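# Seat the loose fuse in the empty clip holder

## Task

Push the loose fuse down into the empty fuse holder until it rests level in both of its clips, with the holder lying flat on the bench. It only counts if this stays true on its own after the robot lets go.

## Robot and tools

Robot: two arms, left_arm and right_arm, each with seven joints and a parallel gripper. The names are labels only and do not match the left or right side of any camera picture. Six cameras: cam_head_left, cam_head_right, cam_high, cam_low, cam_left_wrist, cam_right_wrist, all 504x504.

Frame: every pose in a result uses one scene frame. The origin sits on the table surface midway between the arms, +x runs out over the table, +z is up, and left_arm is mounted on the +y side. Each state line gives end_effector_position (metres) and end_effector_quat_wxyz per arm. This is the point between the pads when closed; fingertips reach about 19 mm past it when closed and 6 mm when fully open. The printed position can be off, especially at long reach. Gripper fingers point along the gripper's +z and close along its y axis.

Tool execute_actions, argument actions: a list with zero or one item. An empty list only reports the current state. An action item is {"rows": [...], "steps": n}, with n from 1 to 15 (default 15), each step lasting 1/30 s. Each row drives one step, and the final row repeats if rows run short. A wait item is {"steps": n} with n up to 300; it commands nothing and returns after that many steps counted from the previous result, including your reply time. Optional "pictures": false skips the images. A refused call moves nothing.

Row layout: always 18 numbers, covering both arms even if one stays still. First left_arm: 7 absolute joint target angles in radians (waist, shoulder, upper arm roll, elbow, forearm roll, wrist pitch, wrist roll), then gripper position, then gripper speed. Then the same 9 for right_arm. Joint numbers are targets, not offsets, in the same units as the Joint positions line. Stated ranges per arm: waist, upper arm roll, forearm roll and wrist roll -69.115 to 69.115; shoulder -2.250 to 2.250; elbow -2.580 to 2.580; wrist pitch -2.100 to 2.100. The true end may differ by up to 0.013 rad. A target more than 0.013 past a stated end and further out than the current angle gets the call refused; a target past the real end is clipped there and reported with "joint sent to its limit" (possibly referring to an earlier, still running action). Absence of that line does not prove more travel is available.

Gripper position is absolute, in [-1, 1]: +1 fully open (85 mm), 0 about 41 mm, pads touch near -0.8, -1 closes until blocked. Gripper speed, also in [-1, 1], sets how fast the gap changes: about 20 mm/s at -1, 85 at 0, 150 at +1. Full close grips at roughly 190 to 235 N per pad. To hold firmly keep -1; for a gentle hold open first, then command slightly narrower than the part. To release, command wider than the part. To leave a gripper alone, resend its previous two numbers; a 0 is a real command. The fingers hold their stop until the number changes by 0.01 or more, but will re-close on their own toward the requested value if the part slips or is lost. Closing pushes fingertips about 13 mm further from the arm, so keep that clearance above surfaces.

Motion: joints are speed and acceleration limited and arrive together. Each step the sent target is capped at 0.304 rad ahead of the measured angle for the first four joints and 0.266 for the last three, and scaled back if it would move the gripper more than 70 mm. Large moves may still be under way when the result arrives; the arm keeps heading to your last row until everything nearly stops or a step is HELD.

Result lines: Joint positions and Joint velocities, one block per arm (rad, rad/s). position_measured_pct is about 50 minus 50 times the gripper position; 0 means fully open, under 90 while stopped short means something is held or blocking, about 90 or more means pads met. "joint command not followed" means a clearance check altered or blocked joint targets; the rest of the row still ran. HELD marks steps where your row was partly or wholly not sent. MOTOR HOT appears from 60 °C; at 75 °C an OVER-TEMPERATURE FAULT lets that arm sag until it cools, so avoid long loaded holds and idle thinking while carrying. A TORQUE FAULT stops an arm for 10 s when contact torque hits a load limit (51.3 N m for waist, shoulder, upper arm roll, elbow; 32.3 for the wrist and forearm joints; held weight counts).

zoom_image: camera (one of the six names) and region [x0, y0, x1, y1] in pixels of that camera's latest image, at most 504 by 504; gives a closer look.

show_instructions: no arguments; shows the reference pages (a clip fuse holder page) without moving anything.

finished_scene: argument scene, the current scene's number; ends it irreversibly, grades it and reports the next task. Replying without any tool call ends everything.

Cautions: occasional disturbances may tug a held part or nudge loose items. Never drop or knock anything off the table. Do not let the arms collide or press on each other. Press the fuse down firmly but not violently so the holder stays flat and unmoved, release, back away, and check the fuse stays seated before finishing. Quick, smooth, low-effort motion is preferred.

Each tool is called as name(argument=value, ...), one argument or row to a line, values as JSON.

Reference images:

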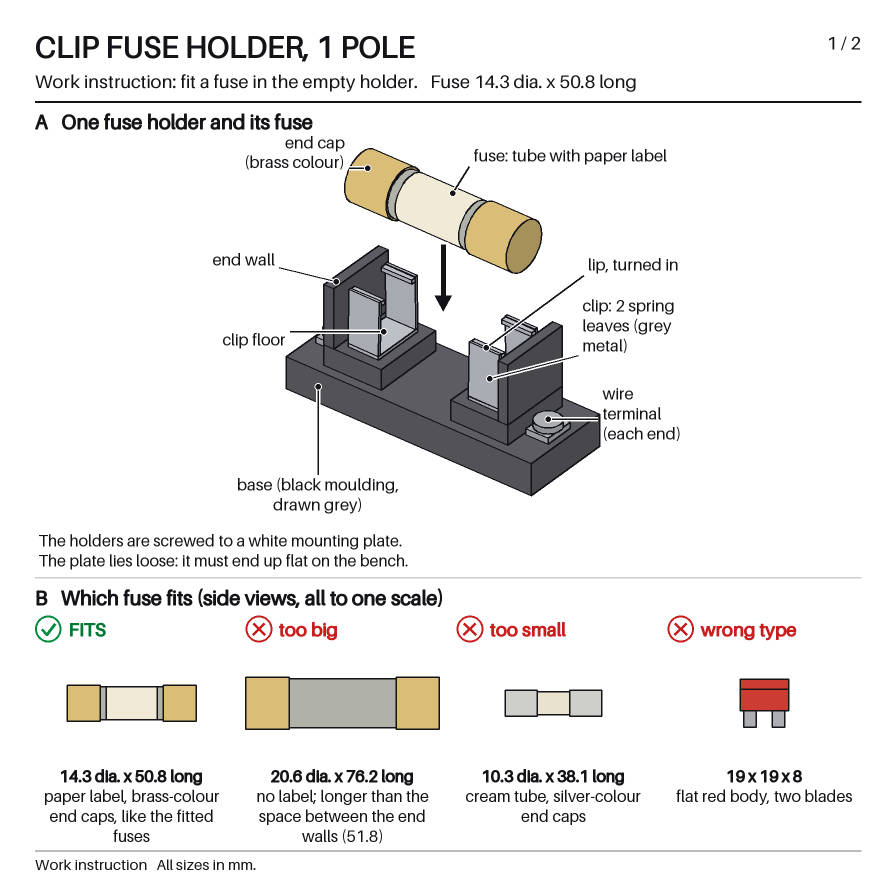

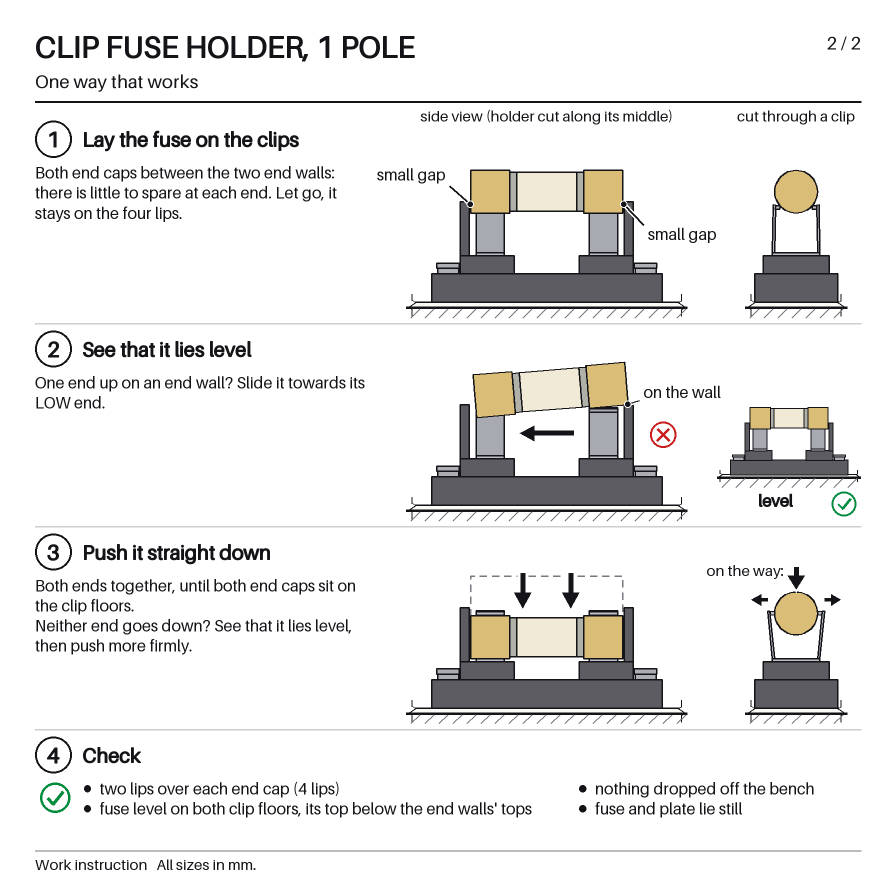

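## Session

execute_actions(
  actions=[],
)

Scene clock: 0.00 s of 4306.00 s.
left_arm: end_effector_position=(+0.2456, -0.0858, +0.3526) position_measured_pct=0.0 end_effector_quat_wxyz=(+0.157, +0.815, -0.450, -0.328) | right_arm: end_effector_position=(+0.4279, -0.2698, +0.1993) position_measured_pct=0.0 end_effector_quat_wxyz=(-0.002, -0.008, +1.000, -0.001)
Joint positions: left_arm=[ 0.317  0.813  0.749  0.909  0.15   1.935 -1.371] | right_arm=[-0.058  0.432  0.002  1.66   0.001  1.055  1.519]
Joint velocities: left_arm=[ 0.     0.    -0.002 -0.    -0.    -0.001  0.002] | right_arm=[ 0.001  0.001  0.     0.001  0.    -0.    -0.002]

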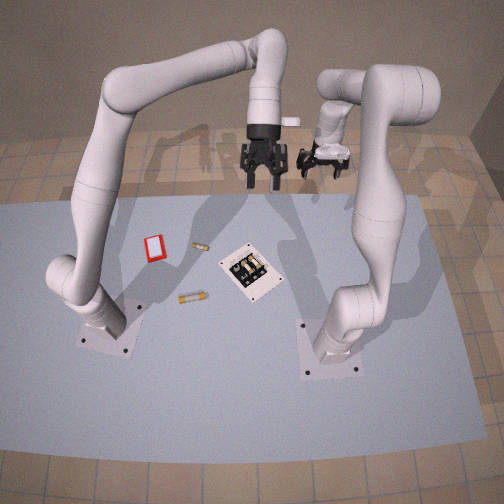

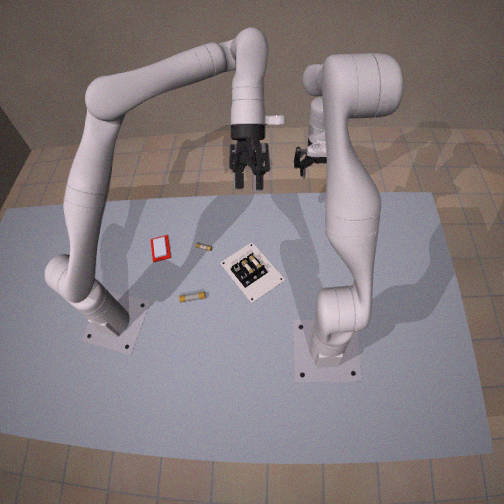

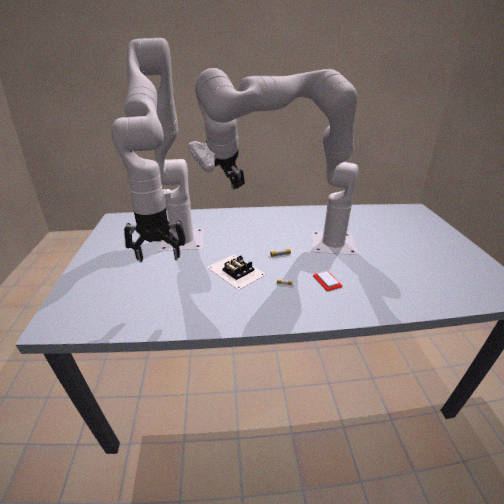

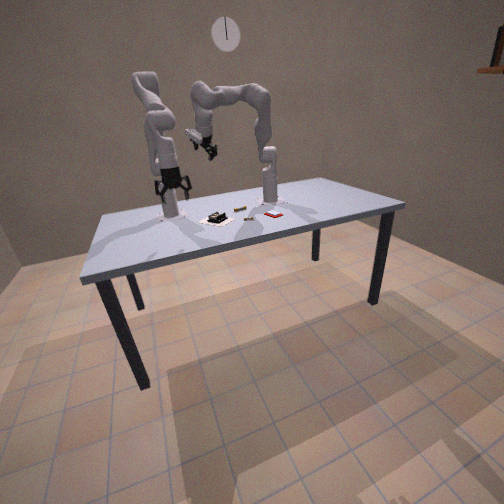

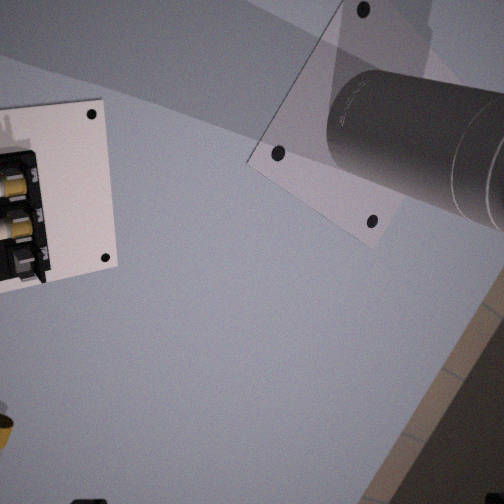

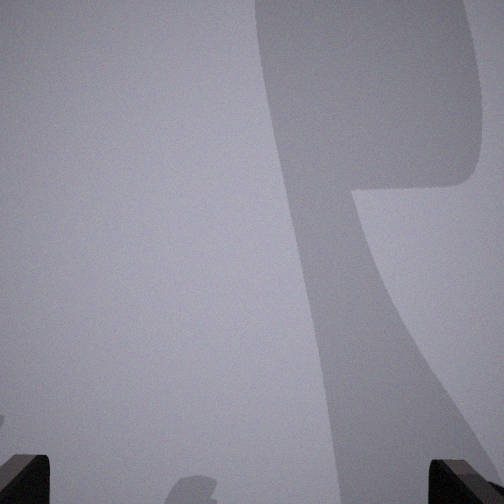

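zoom_image(
  camera="cam_head_left",
  region=[60, 200, 380, 390],
)

zoom_image(
  camera="cam_high",
  region=[140, 200, 380, 320],
)

Region (60, 200, 380, 390) of cam_head_left's 504x504 image, scaled by 1.575, with more detail than that image has; it fills the top 299 rows of this view, and the rest is white.

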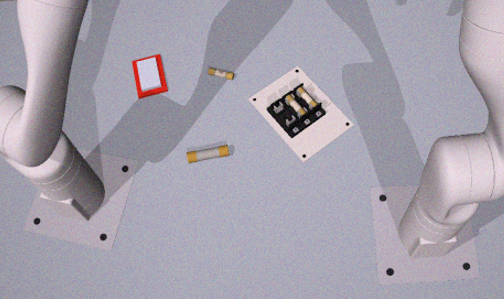

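Region (140, 200, 380, 320) of cam_high's 504x504 image, scaled by 2.100, with more detail than that image has.

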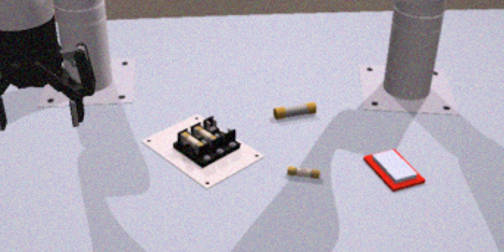

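execute_actions(
  actions=[
    {"rows": [[0.6,0.049,0,1.998,0,1.094,-1.371,1,0,-0.058,0.432,0.002,1.66,0.001,1.055,1.519,1,0]], "steps": 15},
  ],
  pictures=false,
)

execute_actions(
  actions=[
    {"steps": 45},
  ],
)

Scene clock: 4.17 s of 4306.00 s.
left_arm: end_effector_position=(+0.2515, -0.0331, +0.3332) position_measured_pct=0.0 end_effector_quat_wxyz=(+0.021, +0.911, -0.406, -0.072) | right_arm: end_effector_position=(+0.4278, -0.2702, +0.1991) position_measured_pct=0.0 end_effector_quat_wxyz=(-0.003, -0.008, +1.000, -0.001)
Joint positions: left_arm=[ 0.562  0.347  0.295  1.369  0.019  1.532 -1.371] | right_arm=[-0.058  0.432  0.002  1.66   0.001  1.055  1.519]
Joint velocities: left_arm=[ 0.198 -1.165 -1.187  1.18  -0.117 -1.042 -0.001] | right_arm=[ 0.    -0.    -0.     0.    -0.     0.     0.002]
Steps of this call (steps 1 to 90: nothing new was sent; then 0.67 s passed at rest; steps 91 to 105: all 15 steps of this action). Readings (joint positions | what the end effector reports):
91: left_arm=[0.318 0.812 0.748 0.910 0.149 1.934 -1.371] | right_arm=[-0.058 0.432 0.002 1.660 0.001 1.055 1.519] | left_arm position_measured_pct=0.0 | right_arm position_measured_pct=0.0
92: left_arm=[0.324 0.805 0.742 0.915 0.146 1.929 -1.371] | right_arm=[-0.058 0.432 0.002 1.660 0.001 1.055 1.519] | left_arm position_measured_pct=0.0 | right_arm position_measured_pct=0.0
94: left_arm=[0.352 0.775 0.715 0.943 0.133 1.906 -1.371] | right_arm=[-0.058 0.432 0.002 1.660 0.001 1.055 1.519] | left_arm position_measured_pct=0.0 | right_arm position_measured_pct=0.0
98: left_arm=[0.458 0.649 0.596 1.066 0.079 1.799 -1.371] | right_arm=[-0.058 0.432 0.002 1.660 0.001 1.055 1.519] | left_arm position_measured_pct=0.0 | right_arm position_measured_pct=0.0
105: the state above

Scene clock: 5.67 s of 4306.00 s.
left_arm: end_effector_position=(+0.2499, +0.1128, +0.2497) position_measured_pct=0.0 end_effector_quat_wxyz=(+0.000, +0.956, -0.294, +0.000) | right_arm: end_effector_position=(+0.4278, -0.2702, +0.1991) position_measured_pct=0.0 end_effector_quat_wxyz=(-0.003, -0.008, +1.000, -0.001)
Joint positions: left_arm=[ 0.6    0.049  0.     1.998  0.     1.094 -1.371] | right_arm=[-0.058  0.432  0.002  1.66   0.001  1.055  1.519]
Joint velocities: left_arm=[-0.001  0.001 -0.001  0.     0.001  0.    -0.003] | right_arm=[-0.     0.     0.    -0.001  0.    -0.     0.001]
Steps of this call (steps 1 to 45: the robot went on to your last target). Readings (joint positions | what the end effector reports):
1: left_arm=[0.568 0.309 0.256 1.407 0.015 1.498 -1.371] | right_arm=[-0.058 0.432 0.002 1.660 0.001 1.055 1.519] | left_arm position_measured_pct=0.0 | right_arm position_measured_pct=0.0
2: left_arm=[0.573 0.272 0.218 1.446 0.013 1.464 -1.371] | right_arm=[-0.058 0.432 0.002 1.660 0.001 1.055 1.519] | left_arm position_measured_pct=0.0 | right_arm position_measured_pct=0.0
4: left_arm=[0.581 0.206 0.152 1.529 0.008 1.391 -1.371] | right_arm=[-0.058 0.432 0.002 1.660 0.001 1.055 1.519] | left_arm position_measured_pct=0.0 | right_arm position_measured_pct=0.0
8: left_arm=[0.590 0.120 0.063 1.709 0.003 1.238 -1.371] | right_arm=[-0.058 0.432 0.002 1.660 0.001 1.055 1.519] | left_arm position_measured_pct=0.0 | right_arm position_measured_pct=0.0
45: the state above
All arms were judged still, so your last target was given up. Only a new action makes them travel on or press farther. Fingers that are still opening or closing keep moving.

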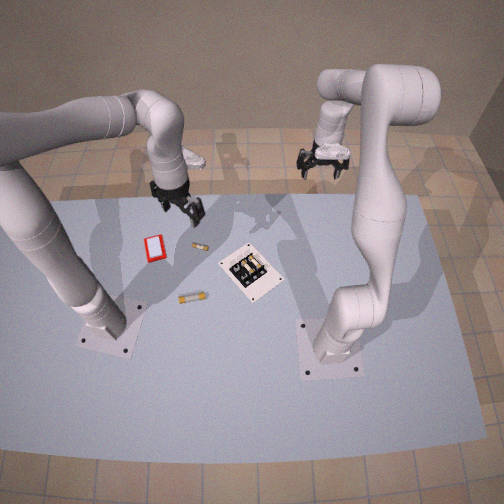

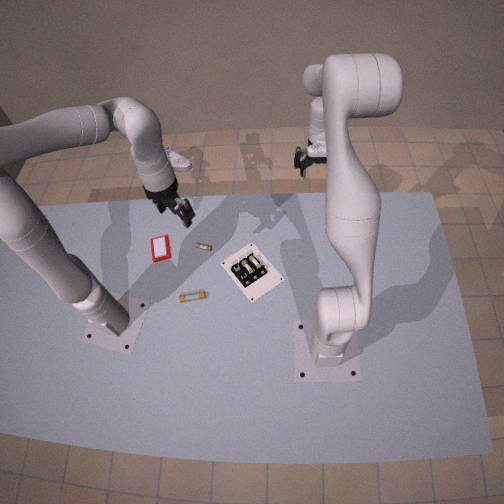

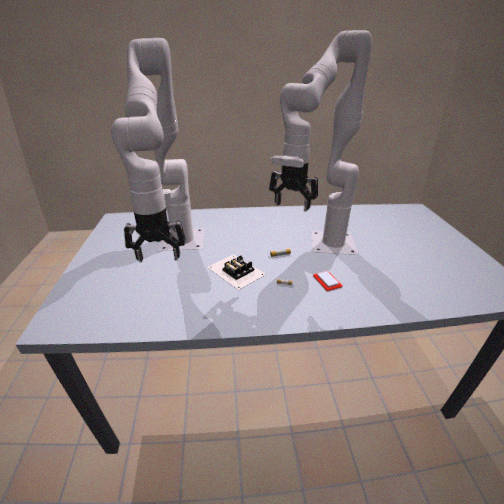

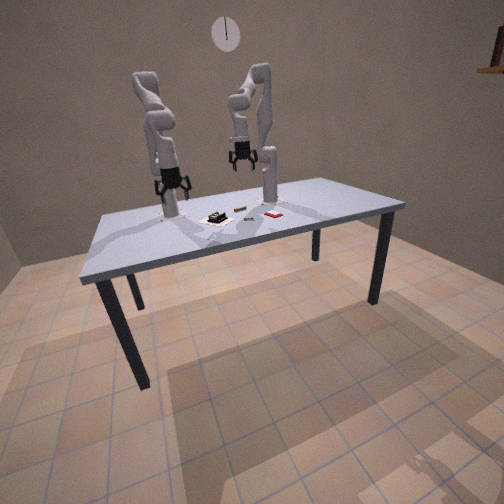

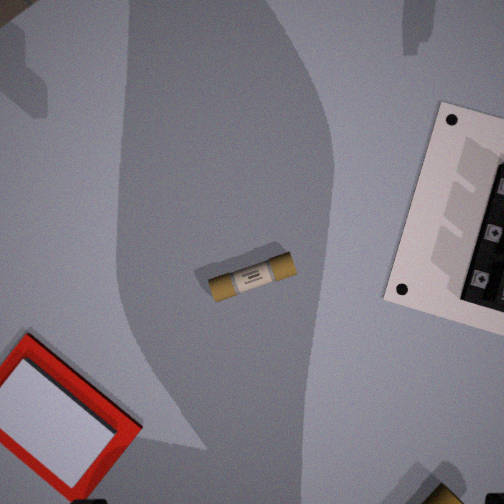

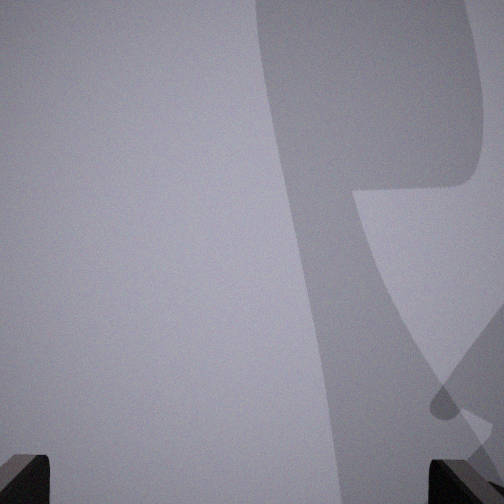

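execute_actions(
  actions=[
    {"rows": [[0.5247,0.4774,0,2.1738,0,0.4904,-2.709,1,0,-0.058,0.432,0.002,1.66,0.001,1.055,1.519,1,0]], "steps": 15},
  ],
  pictures=false,
)

execute_actions(
  actions=[
    {"steps": 45},
  ],
)

Scene clock: 9.57 s of 4306.00 s.
left_arm: end_effector_position=(+0.2684, +0.1217, +0.1028) position_measured_pct=0.0 end_effector_quat_wxyz=(-0.015, +0.894, -0.444, -0.053) | right_arm: end_effector_position=(+0.4278, -0.2702, +0.1991) position_measured_pct=0.0 end_effector_quat_wxyz=(-0.003, -0.008, +1.000, -0.001)
Joint positions: left_arm=[ 0.537  0.399 -0.     2.147 -0.     0.704 -1.76 ] | right_arm=[-0.058  0.432  0.002  1.66   0.001  1.055  1.519]
Joint velocities: left_arm=[-0.074  0.472  0.002  0.178 -0.001 -1.194 -1.214] | right_arm=[ 0.  0.  0.  0. -0.  0. -0.]
Steps of this call (steps 1 to 90: nothing new was sent; then 0.40 s passed at rest; steps 91 to 105: all 15 steps of this action). Readings (joint positions | what the end effector reports):
91: left_arm=[0.600 0.050 0.000 1.998 0.000 1.093 -1.372] | right_arm=[-0.058 0.432 0.002 1.660 0.001 1.055 1.519] | left_arm position_measured_pct=0.0 | right_arm position_measured_pct=0.0
92: left_arm=[0.598 0.057 0.000 2.001 0.000 1.089 -1.376] | right_arm=[-0.058 0.432 0.002 1.660 0.001 1.055 1.519] | left_arm position_measured_pct=0.0 | right_arm position_measured_pct=0.0
94: left_arm=[0.590 0.087 0.000 2.016 0.000 1.065 -1.399] | right_arm=[-0.058 0.432 0.002 1.660 0.001 1.055 1.519] | left_arm position_measured_pct=0.0 | right_arm position_measured_pct=0.0
98: left_arm=[0.566 0.205 0.000 2.073 -0.000 0.965 -1.499] | right_arm=[-0.058 0.432 0.002 1.660 0.001 1.055 1.519] | left_arm position_measured_pct=0.0 | right_arm position_measured_pct=0.0
105: the state above

Scene clock: 11.07 s of 4306.00 s.
left_arm: end_effector_position=(+0.2977, +0.1007, +0.0699) position_measured_pct=0.0 end_effector_quat_wxyz=(-0.000, -0.598, +0.801, +0.000) | right_arm: end_effector_position=(+0.4278, -0.2702, +0.1991) position_measured_pct=0.0 end_effector_quat_wxyz=(-0.003, -0.008, +1.000, -0.001)
Joint positions: left_arm=[ 0.525  0.477  0.     2.174 -0.     0.49  -2.709] | right_arm=[-0.058  0.432  0.002  1.66   0.001  1.055  1.519]
Joint velocities: left_arm=[ 0.     0.    -0.001 -0.    -0.001  0.001  0.001] | right_arm=[-0.001  0.001 -0.     0.002  0.    -0.001  0.   ]
Steps of this call (steps 1 to 45: the robot went on to your last target). Readings (joint positions | what the end effector reports):
1: left_arm=[0.535 0.413 -0.000 2.153 -0.000 0.666 -1.801] | right_arm=[-0.058 0.432 0.002 1.660 0.001 1.055 1.519] | left_arm position_measured_pct=0.0 | right_arm position_measured_pct=0.0
2: left_arm=[0.533 0.425 -0.000 2.157 -0.000 0.632 -1.842] | right_arm=[-0.058 0.432 0.002 1.660 0.001 1.055 1.519] | left_arm position_measured_pct=0.0 | right_arm position_measured_pct=0.0
4: left_arm=[0.530 0.443 -0.000 2.163 -0.000 0.581 -1.923] | right_arm=[-0.058 0.432 0.002 1.660 0.001 1.055 1.519] | left_arm position_measured_pct=0.0 | right_arm position_measured_pct=0.0
8: left_arm=[0.527 0.462 -0.000 2.169 -0.000 0.527 -2.085] | right_arm=[-0.058 0.432 0.002 1.660 0.001 1.055 1.519] | left_arm position_measured_pct=0.0 | right_arm position_measured_pct=0.0
45: the state above
All arms were judged still, so your last target was given up. Only a new action makes them travel on or press farther. Fingers that are still opening or closing keep moving.

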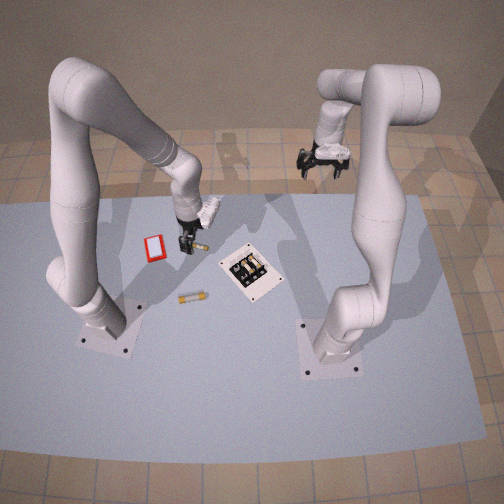

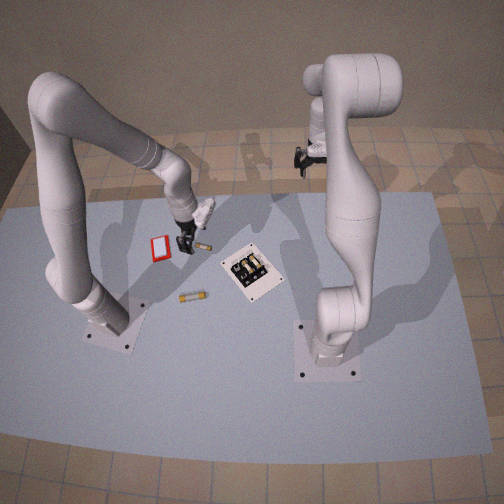

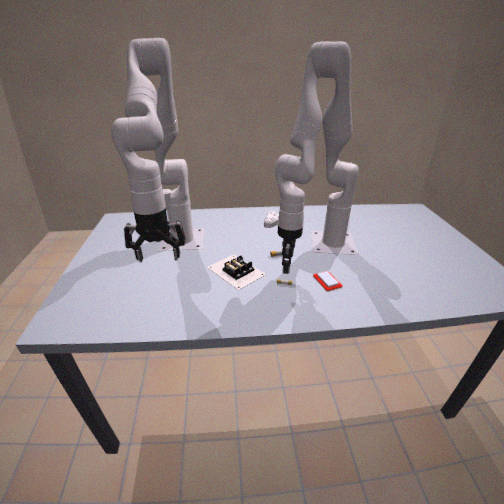

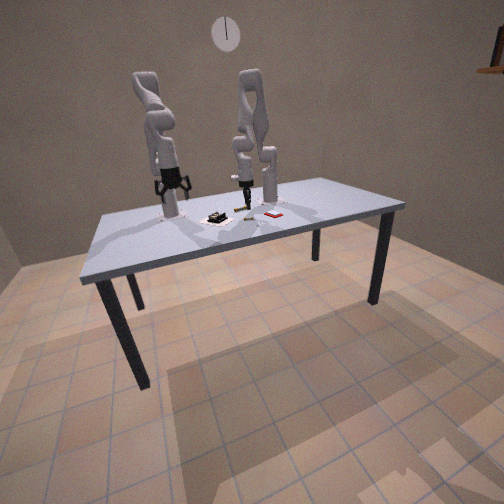

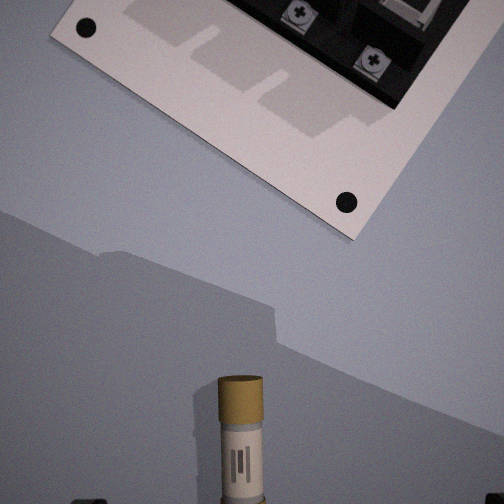

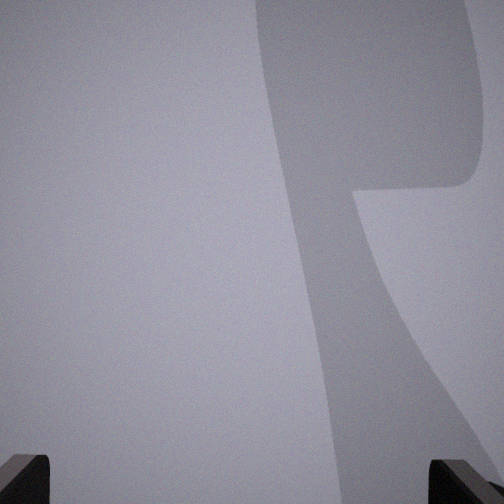

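execute_actions(
  actions=[
    {"rows": [[0.5193,0.5840,0,2.1500,0,0.4076,-2.715,-0.1,0,-0.058,0.432,0.002,1.66,0.001,1.055,1.519,1,0]], "steps": 15},
  ],
  pictures=false,
)

execute_actions(
  actions=[
    {"steps": 15},
  ],
)

Scene clock: 15.37 s of 4306.00 s.
left_arm: end_effector_position=(+0.3108, +0.0918, +0.0364) position_measured_pct=36.9 end_effector_quat_wxyz=(+0.000, -0.598, +0.801, -0.001) | right_arm: end_effector_position=(+0.4278, -0.2702, +0.1991) position_measured_pct=0.0 end_effector_quat_wxyz=(-0.003, -0.008, +1.000, -0.001)
Joint positions: left_arm=[ 0.519  0.583 -0.     2.15  -0.     0.408 -2.715] | right_arm=[-0.058  0.432  0.002  1.66   0.001  1.055  1.519]
Joint velocities: left_arm=[-0.001  0.012 -0.     0.    -0.001  0.001 -0.   ] | right_arm=[ 0.001  0.    -0.    -0.     0.    -0.     0.   ]
Steps of this call (steps 1 to 90: nothing new was sent; then 0.80 s passed at rest; steps 91 to 105: all 15 steps of this action). Readings (joint positions | what the end effector reports):
91: left_arm=[0.525 0.479 0.000 2.174 0.000 0.490 -2.709] | right_arm=[-0.058 0.432 0.002 1.660 0.001 1.055 1.519] | left_arm position_measured_pct=0.0 | right_arm position_measured_pct=0.0
92: left_arm=[0.524 0.486 0.000 2.172 0.000 0.486 -2.709] | right_arm=[-0.058 0.432 0.002 1.660 0.001 1.055 1.519] | left_arm position_measured_pct=0.4 | right_arm position_measured_pct=0.0
94: left_arm=[0.523 0.516 0.000 2.166 0.000 0.465 -2.711] | right_arm=[-0.058 0.432 0.002 1.660 0.001 1.055 1.519] | left_arm position_measured_pct=4.8 | right_arm position_measured_pct=0.0
98: left_arm=[0.520 0.576 -0.000 2.152 -0.000 0.412 -2.715] | right_arm=[-0.058 0.432 0.002 1.660 0.001 1.055 1.519] | left_arm position_measured_pct=15.9 | right_arm position_measured_pct=0.0
105: the state above

Scene clock: 15.87 s of 4306.00 s.
left_arm: end_effector_position=(+0.3106, +0.0920, +0.0359) position_measured_pct=54.8 end_effector_quat_wxyz=(+0.000, -0.598, +0.801, -0.000) | right_arm: end_effector_position=(+0.4278, -0.2702, +0.1991) position_measured_pct=0.0 end_effector_quat_wxyz=(-0.003, -0.008, +1.000, -0.001)
Joint positions: left_arm=[ 0.519  0.584  0.     2.15   0.     0.408 -2.715] | right_arm=[-0.058  0.432  0.002  1.66   0.001  1.055  1.519]
Joint velocities: left_arm=[-0.001 -0.001 -0.001 -0.    -0.001  0.001  0.002] | right_arm=[ 0.001 -0.001  0.    -0.    -0.    -0.     0.001]
Steps of this call (steps 1 to 15: the robot went on to your last target). Readings (joint positions | what the end effector reports):
1: left_arm=[0.519 0.583 -0.000 2.150 -0.000 0.408 -2.715] | right_arm=[-0.058 0.432 0.002 1.660 0.001 1.055 1.519] | left_arm position_measured_pct=39.7 | right_arm position_measured_pct=0.0
2: left_arm=[0.519 0.583 -0.000 2.150 -0.000 0.408 -2.715] | right_arm=[-0.058 0.432 0.002 1.660 0.001 1.055 1.519] | left_arm position_measured_pct=42.9 | right_arm position_measured_pct=0.0
4: left_arm=[0.519 0.584 -0.000 2.150 -0.000 0.408 -2.715] | right_arm=[-0.058 0.432 0.002 1.660 0.001 1.055 1.519] | left_arm position_measured_pct=48.8 | right_arm position_measured_pct=0.0
8: left_arm=[0.519 0.584 -0.000 2.150 0.000 0.408 -2.715] | right_arm=[-0.058 0.432 0.002 1.660 0.001 1.055 1.519] | left_arm position_measured_pct=54.4 | right_arm position_measured_pct=0.0
15: the state above
All arms were judged still, so your last target was given up. Only a new action makes them travel on or press farther. Fingers that are still opening or closing keep moving.

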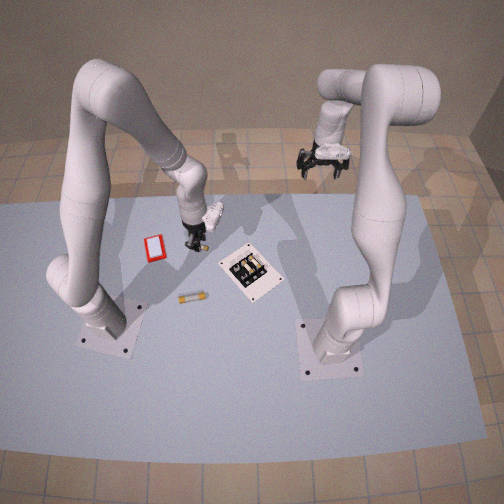

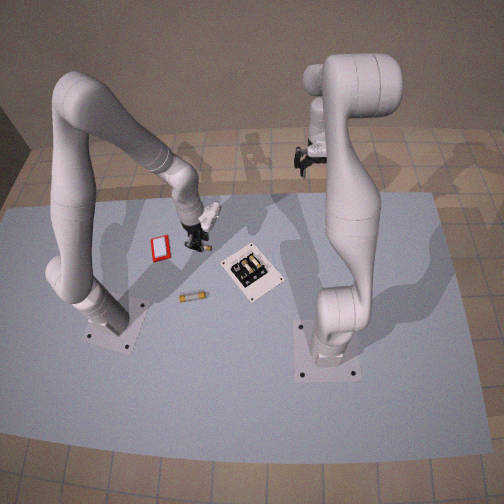

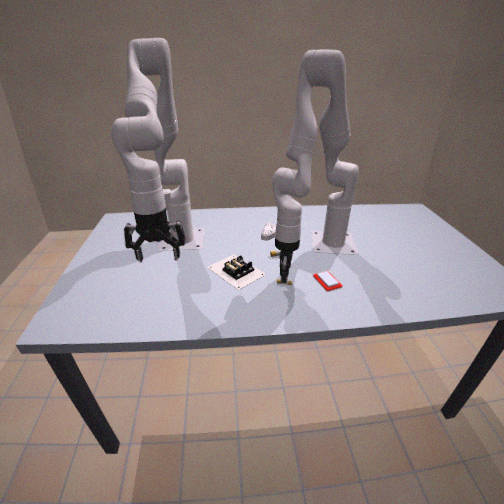

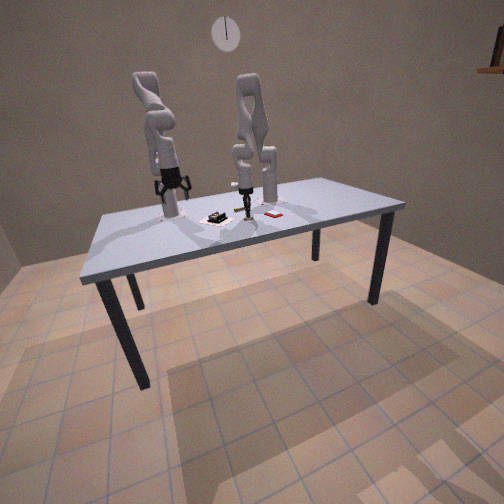

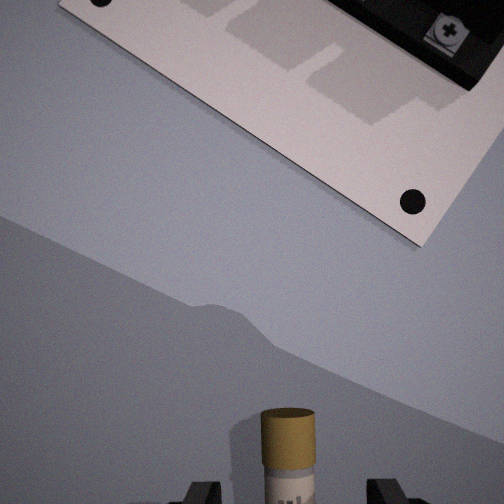

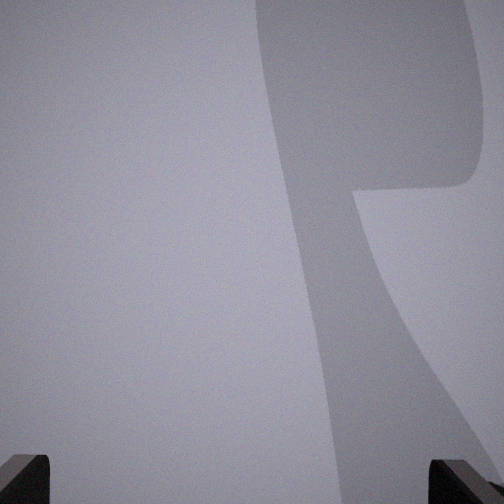

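zoom_image(
  camera="cam_high",
  region=[250, 240, 320, 300],
)

Region (250, 240, 320, 300) of cam_high's 504x504 image, scaled by 7.200, with more detail than that image has; it fills the top 432 rows of this view, and the rest is white.

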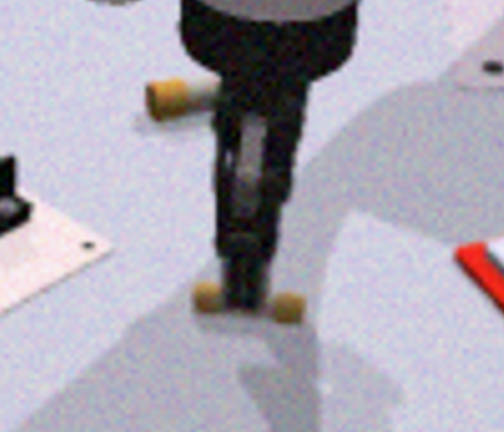

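execute_actions(
  actions=[
    {"rows": [[0.5205,0.6249,0,2.1532,0,0.3635,-2.714,-0.1,0,-0.058,0.432,0.002,1.66,0.001,1.055,1.519,1,0]], "steps": 15},
  ],
)

zoom_image(
  camera="cam_low",
  region=[220, 180, 280, 230],
)

Scene clock: 18.03 s of 4306.00 s.
left_arm: end_effector_position=(+0.3113, +0.0908, +0.0210) position_measured_pct=54.8 end_effector_quat_wxyz=(+0.000, -0.598, +0.802, -0.000) | right_arm: end_effector_position=(+0.4278, -0.2702, +0.1991) position_measured_pct=0.0 end_effector_quat_wxyz=(-0.003, -0.008, +1.000, -0.001)
Joint positions: left_arm=[ 0.52   0.625  0.     2.153 -0.     0.364 -2.714] | right_arm=[-0.058  0.432  0.002  1.66   0.001  1.055  1.519]
Joint velocities: left_arm=[ 0.002  0.001  0.    -0.    -0.001 -0.     0.001] | right_arm=[-0.001 -0.     0.    -0.002  0.     0.    -0.001]
Steps of this call (steps 1 to 50: nothing new was sent; steps 51 to 65: all 15 steps of this action). Readings (joint positions | what the end effector reports):
51: left_arm=[0.519 0.585 -0.000 2.150 -0.000 0.407 -2.715] | right_arm=[-0.058 0.432 0.002 1.660 0.001 1.055 1.519] | left_arm position_measured_pct=54.8 | right_arm position_measured_pct=0.0
52: left_arm=[0.520 0.592 0.000 2.150 -0.000 0.401 -2.715] | right_arm=[-0.058 0.432 0.002 1.660 0.001 1.055 1.519] | left_arm position_measured_pct=54.8 | right_arm position_measured_pct=0.0
54: left_arm=[0.520 0.616 0.000 2.152 0.000 0.377 -2.714] | right_arm=[-0.058 0.432 0.002 1.660 0.001 1.055 1.519] | left_arm position_measured_pct=54.8 | right_arm position_measured_pct=0.0
58: left_arm=[0.520 0.623 -0.000 2.153 0.000 0.364 -2.714] | right_arm=[-0.058 0.432 0.002 1.660 0.001 1.055 1.519] | left_arm position_measured_pct=54.8 | right_arm position_measured_pct=0.0
65: the state above

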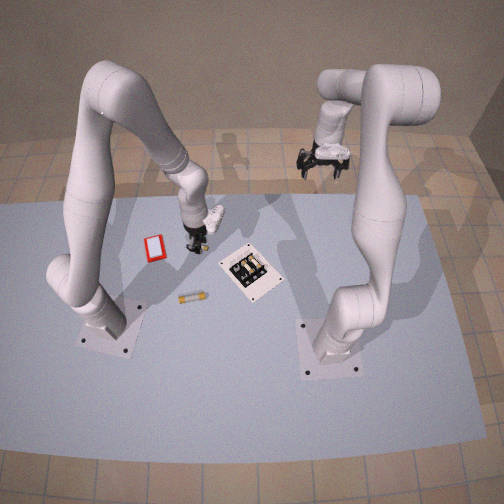

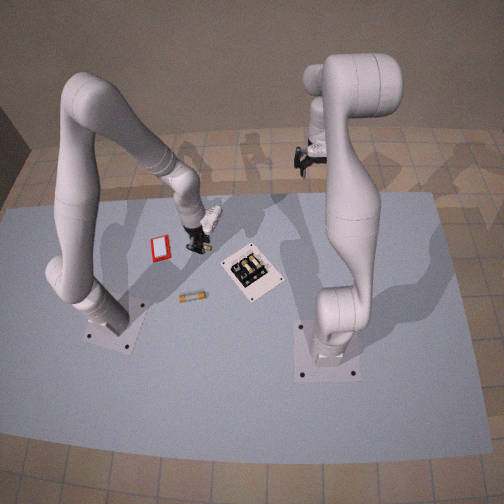

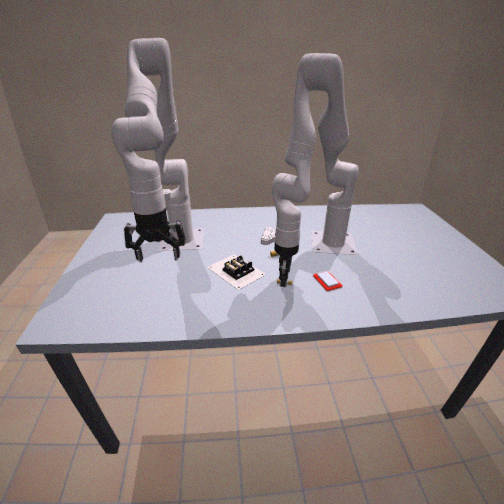

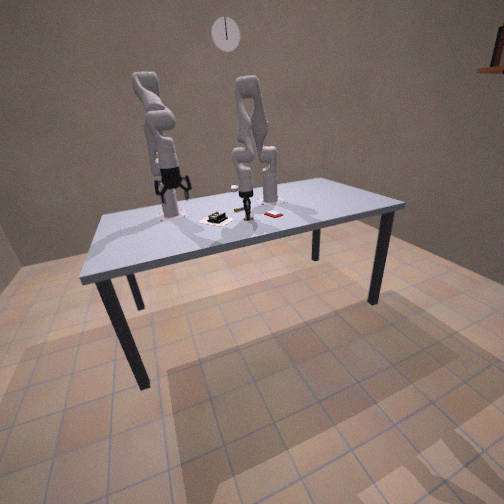

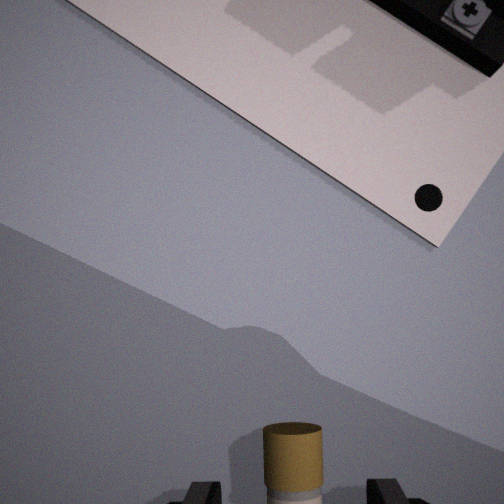

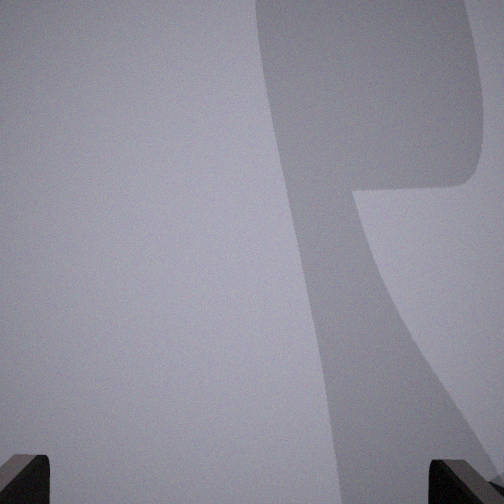

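Region (220, 180, 280, 230) of cam_low's 504x504 image, scaled by 8.400, with more detail than that image has.

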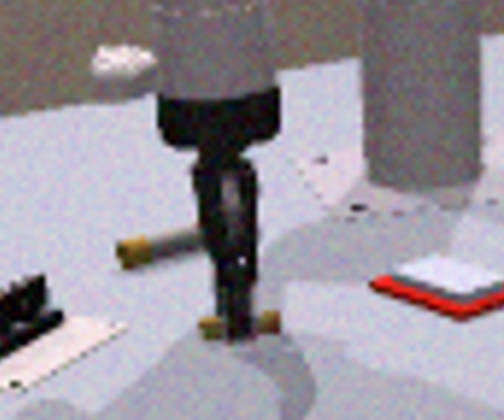

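execute_actions(
  actions=[
    {"rows": [[0.5205,0.6249,0,2.1532,0,0.3635,-2.714,-1,-0.3,-0.058,0.432,0.002,1.66,0.001,1.055,1.519,1,0]], "steps": 15},
  ],
)

Scene clock: 19.03 s of 4306.00 s.
left_arm: end_effector_position=(+0.3112, +0.0908, +0.0212) position_measured_pct=80.6 end_effector_quat_wxyz=(+0.000, -0.598, +0.802, -0.000) | right_arm: end_effector_position=(+0.4278, -0.2702, +0.1991) position_measured_pct=0.0 end_effector_quat_wxyz=(-0.003, -0.008, +1.000, -0.001)
Joint positions: left_arm=[ 0.52   0.624 -0.     2.153 -0.     0.364 -2.714] | right_arm=[-0.058  0.432  0.002  1.66   0.001  1.055  1.519]
Joint velocities: left_arm=[-0.002 -0.005  0.001  0.001 -0.     0.003 -0.002] | right_arm=[-0.002 -0.001  0.     0.001  0.     0.    -0.001]
Steps of this call (steps 1 to 15: the robot went on to your last target; steps 16 to 30: all 15 steps of this action). Readings (joint positions | what the end effector reports):
16: left_arm=[0.520 0.625 0.000 2.153 0.000 0.363 -2.714] | right_arm=[-0.058 0.432 0.002 1.660 0.001 1.055 1.519] | left_arm position_measured_pct=54.8 | right_arm position_measured_pct=0.0
17: left_arm=[0.520 0.625 0.000 2.153 0.000 0.363 -2.714] | right_arm=[-0.058 0.432 0.002 1.660 0.001 1.055 1.519] | left_arm position_measured_pct=55.2 | right_arm position_measured_pct=0.0
19: left_arm=[0.520 0.625 0.000 2.153 0.000 0.363 -2.714] | right_arm=[-0.058 0.432 0.002 1.660 0.001 1.055 1.519] | left_arm position_measured_pct=58.3 | right_arm position_measured_pct=0.0
23: left_arm=[0.520 0.625 0.000 2.153 0.000 0.363 -2.714] | right_arm=[-0.058 0.432 0.002 1.660 0.001 1.055 1.519] | left_arm position_measured_pct=67.1 | right_arm position_measured_pct=0.0
30: the state above

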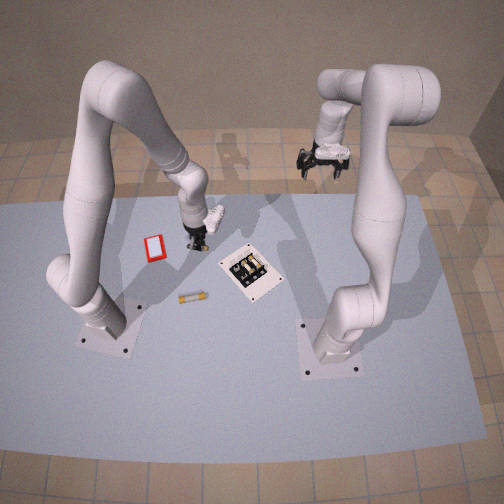

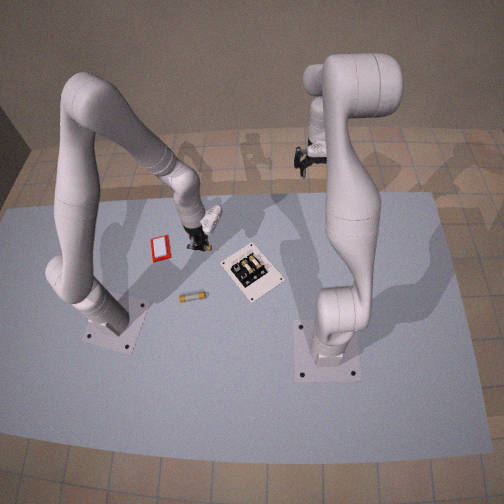

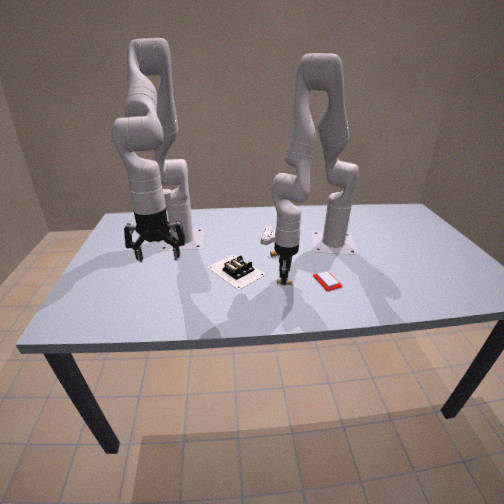

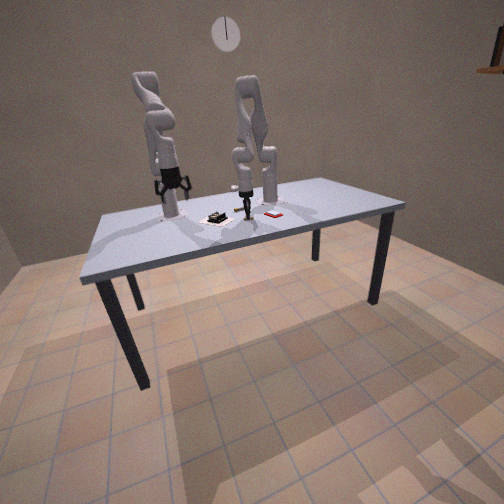

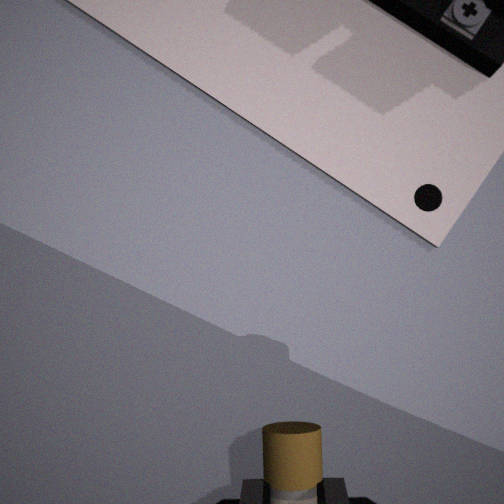

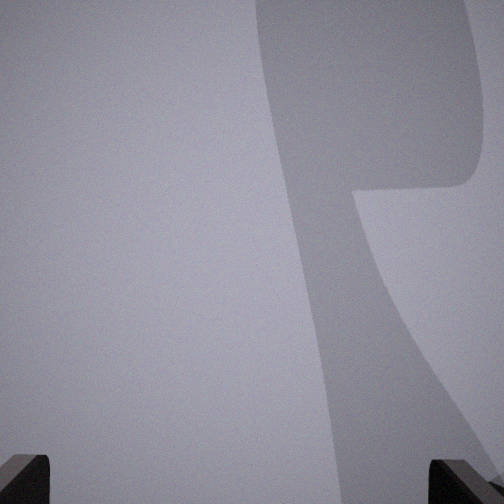

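execute_actions(
  actions=[
    {"steps": 8},
  ],
  pictures=false,
)

Scene clock: 19.30 s of 4306.00 s.
left_arm: end_effector_position=(+0.3112, +0.0909, +0.0213) position_measured_pct=82.1 end_effector_quat_wxyz=(+0.000, -0.598, +0.802, -0.000) | right_arm: end_effector_position=(+0.4278, -0.2702, +0.1991) position_measured_pct=0.0 end_effector_quat_wxyz=(-0.003, -0.008, +1.000, -0.001)
Joint positions: left_arm=[ 0.52   0.624 -0.     2.153 -0.     0.364 -2.714] | right_arm=[-0.058  0.432  0.002  1.66   0.001  1.055  1.519]
Joint velocities: left_arm=[-0.     0.002  0.     0.    -0.003 -0.001 -0.001] | right_arm=[-0.002  0.     0.     0.    -0.     0.     0.   ]
Steps of this call (steps 1 to 8: the robot went on to your last target). Readings (joint positions | what the end effector reports):
1: left_arm=[0.520 0.624 -0.000 2.153 -0.000 0.364 -2.714] | right_arm=[-0.058 0.432 0.002 1.660 0.001 1.055 1.519] | left_arm position_measured_pct=81.3 | right_arm position_measured_pct=0.0
2: left_arm=[0.520 0.624 -0.000 2.153 -0.000 0.364 -2.714] | right_arm=[-0.058 0.432 0.002 1.660 0.001 1.055 1.519] | left_arm position_measured_pct=82.1 | right_arm position_measured_pct=0.0
4: left_arm=[0.520 0.624 -0.000 2.153 -0.000 0.364 -2.714] | right_arm=[-0.058 0.432 0.002 1.660 0.001 1.055 1.519] | left_arm position_measured_pct=82.1 | right_arm position_measured_pct=0.0
8: the state above


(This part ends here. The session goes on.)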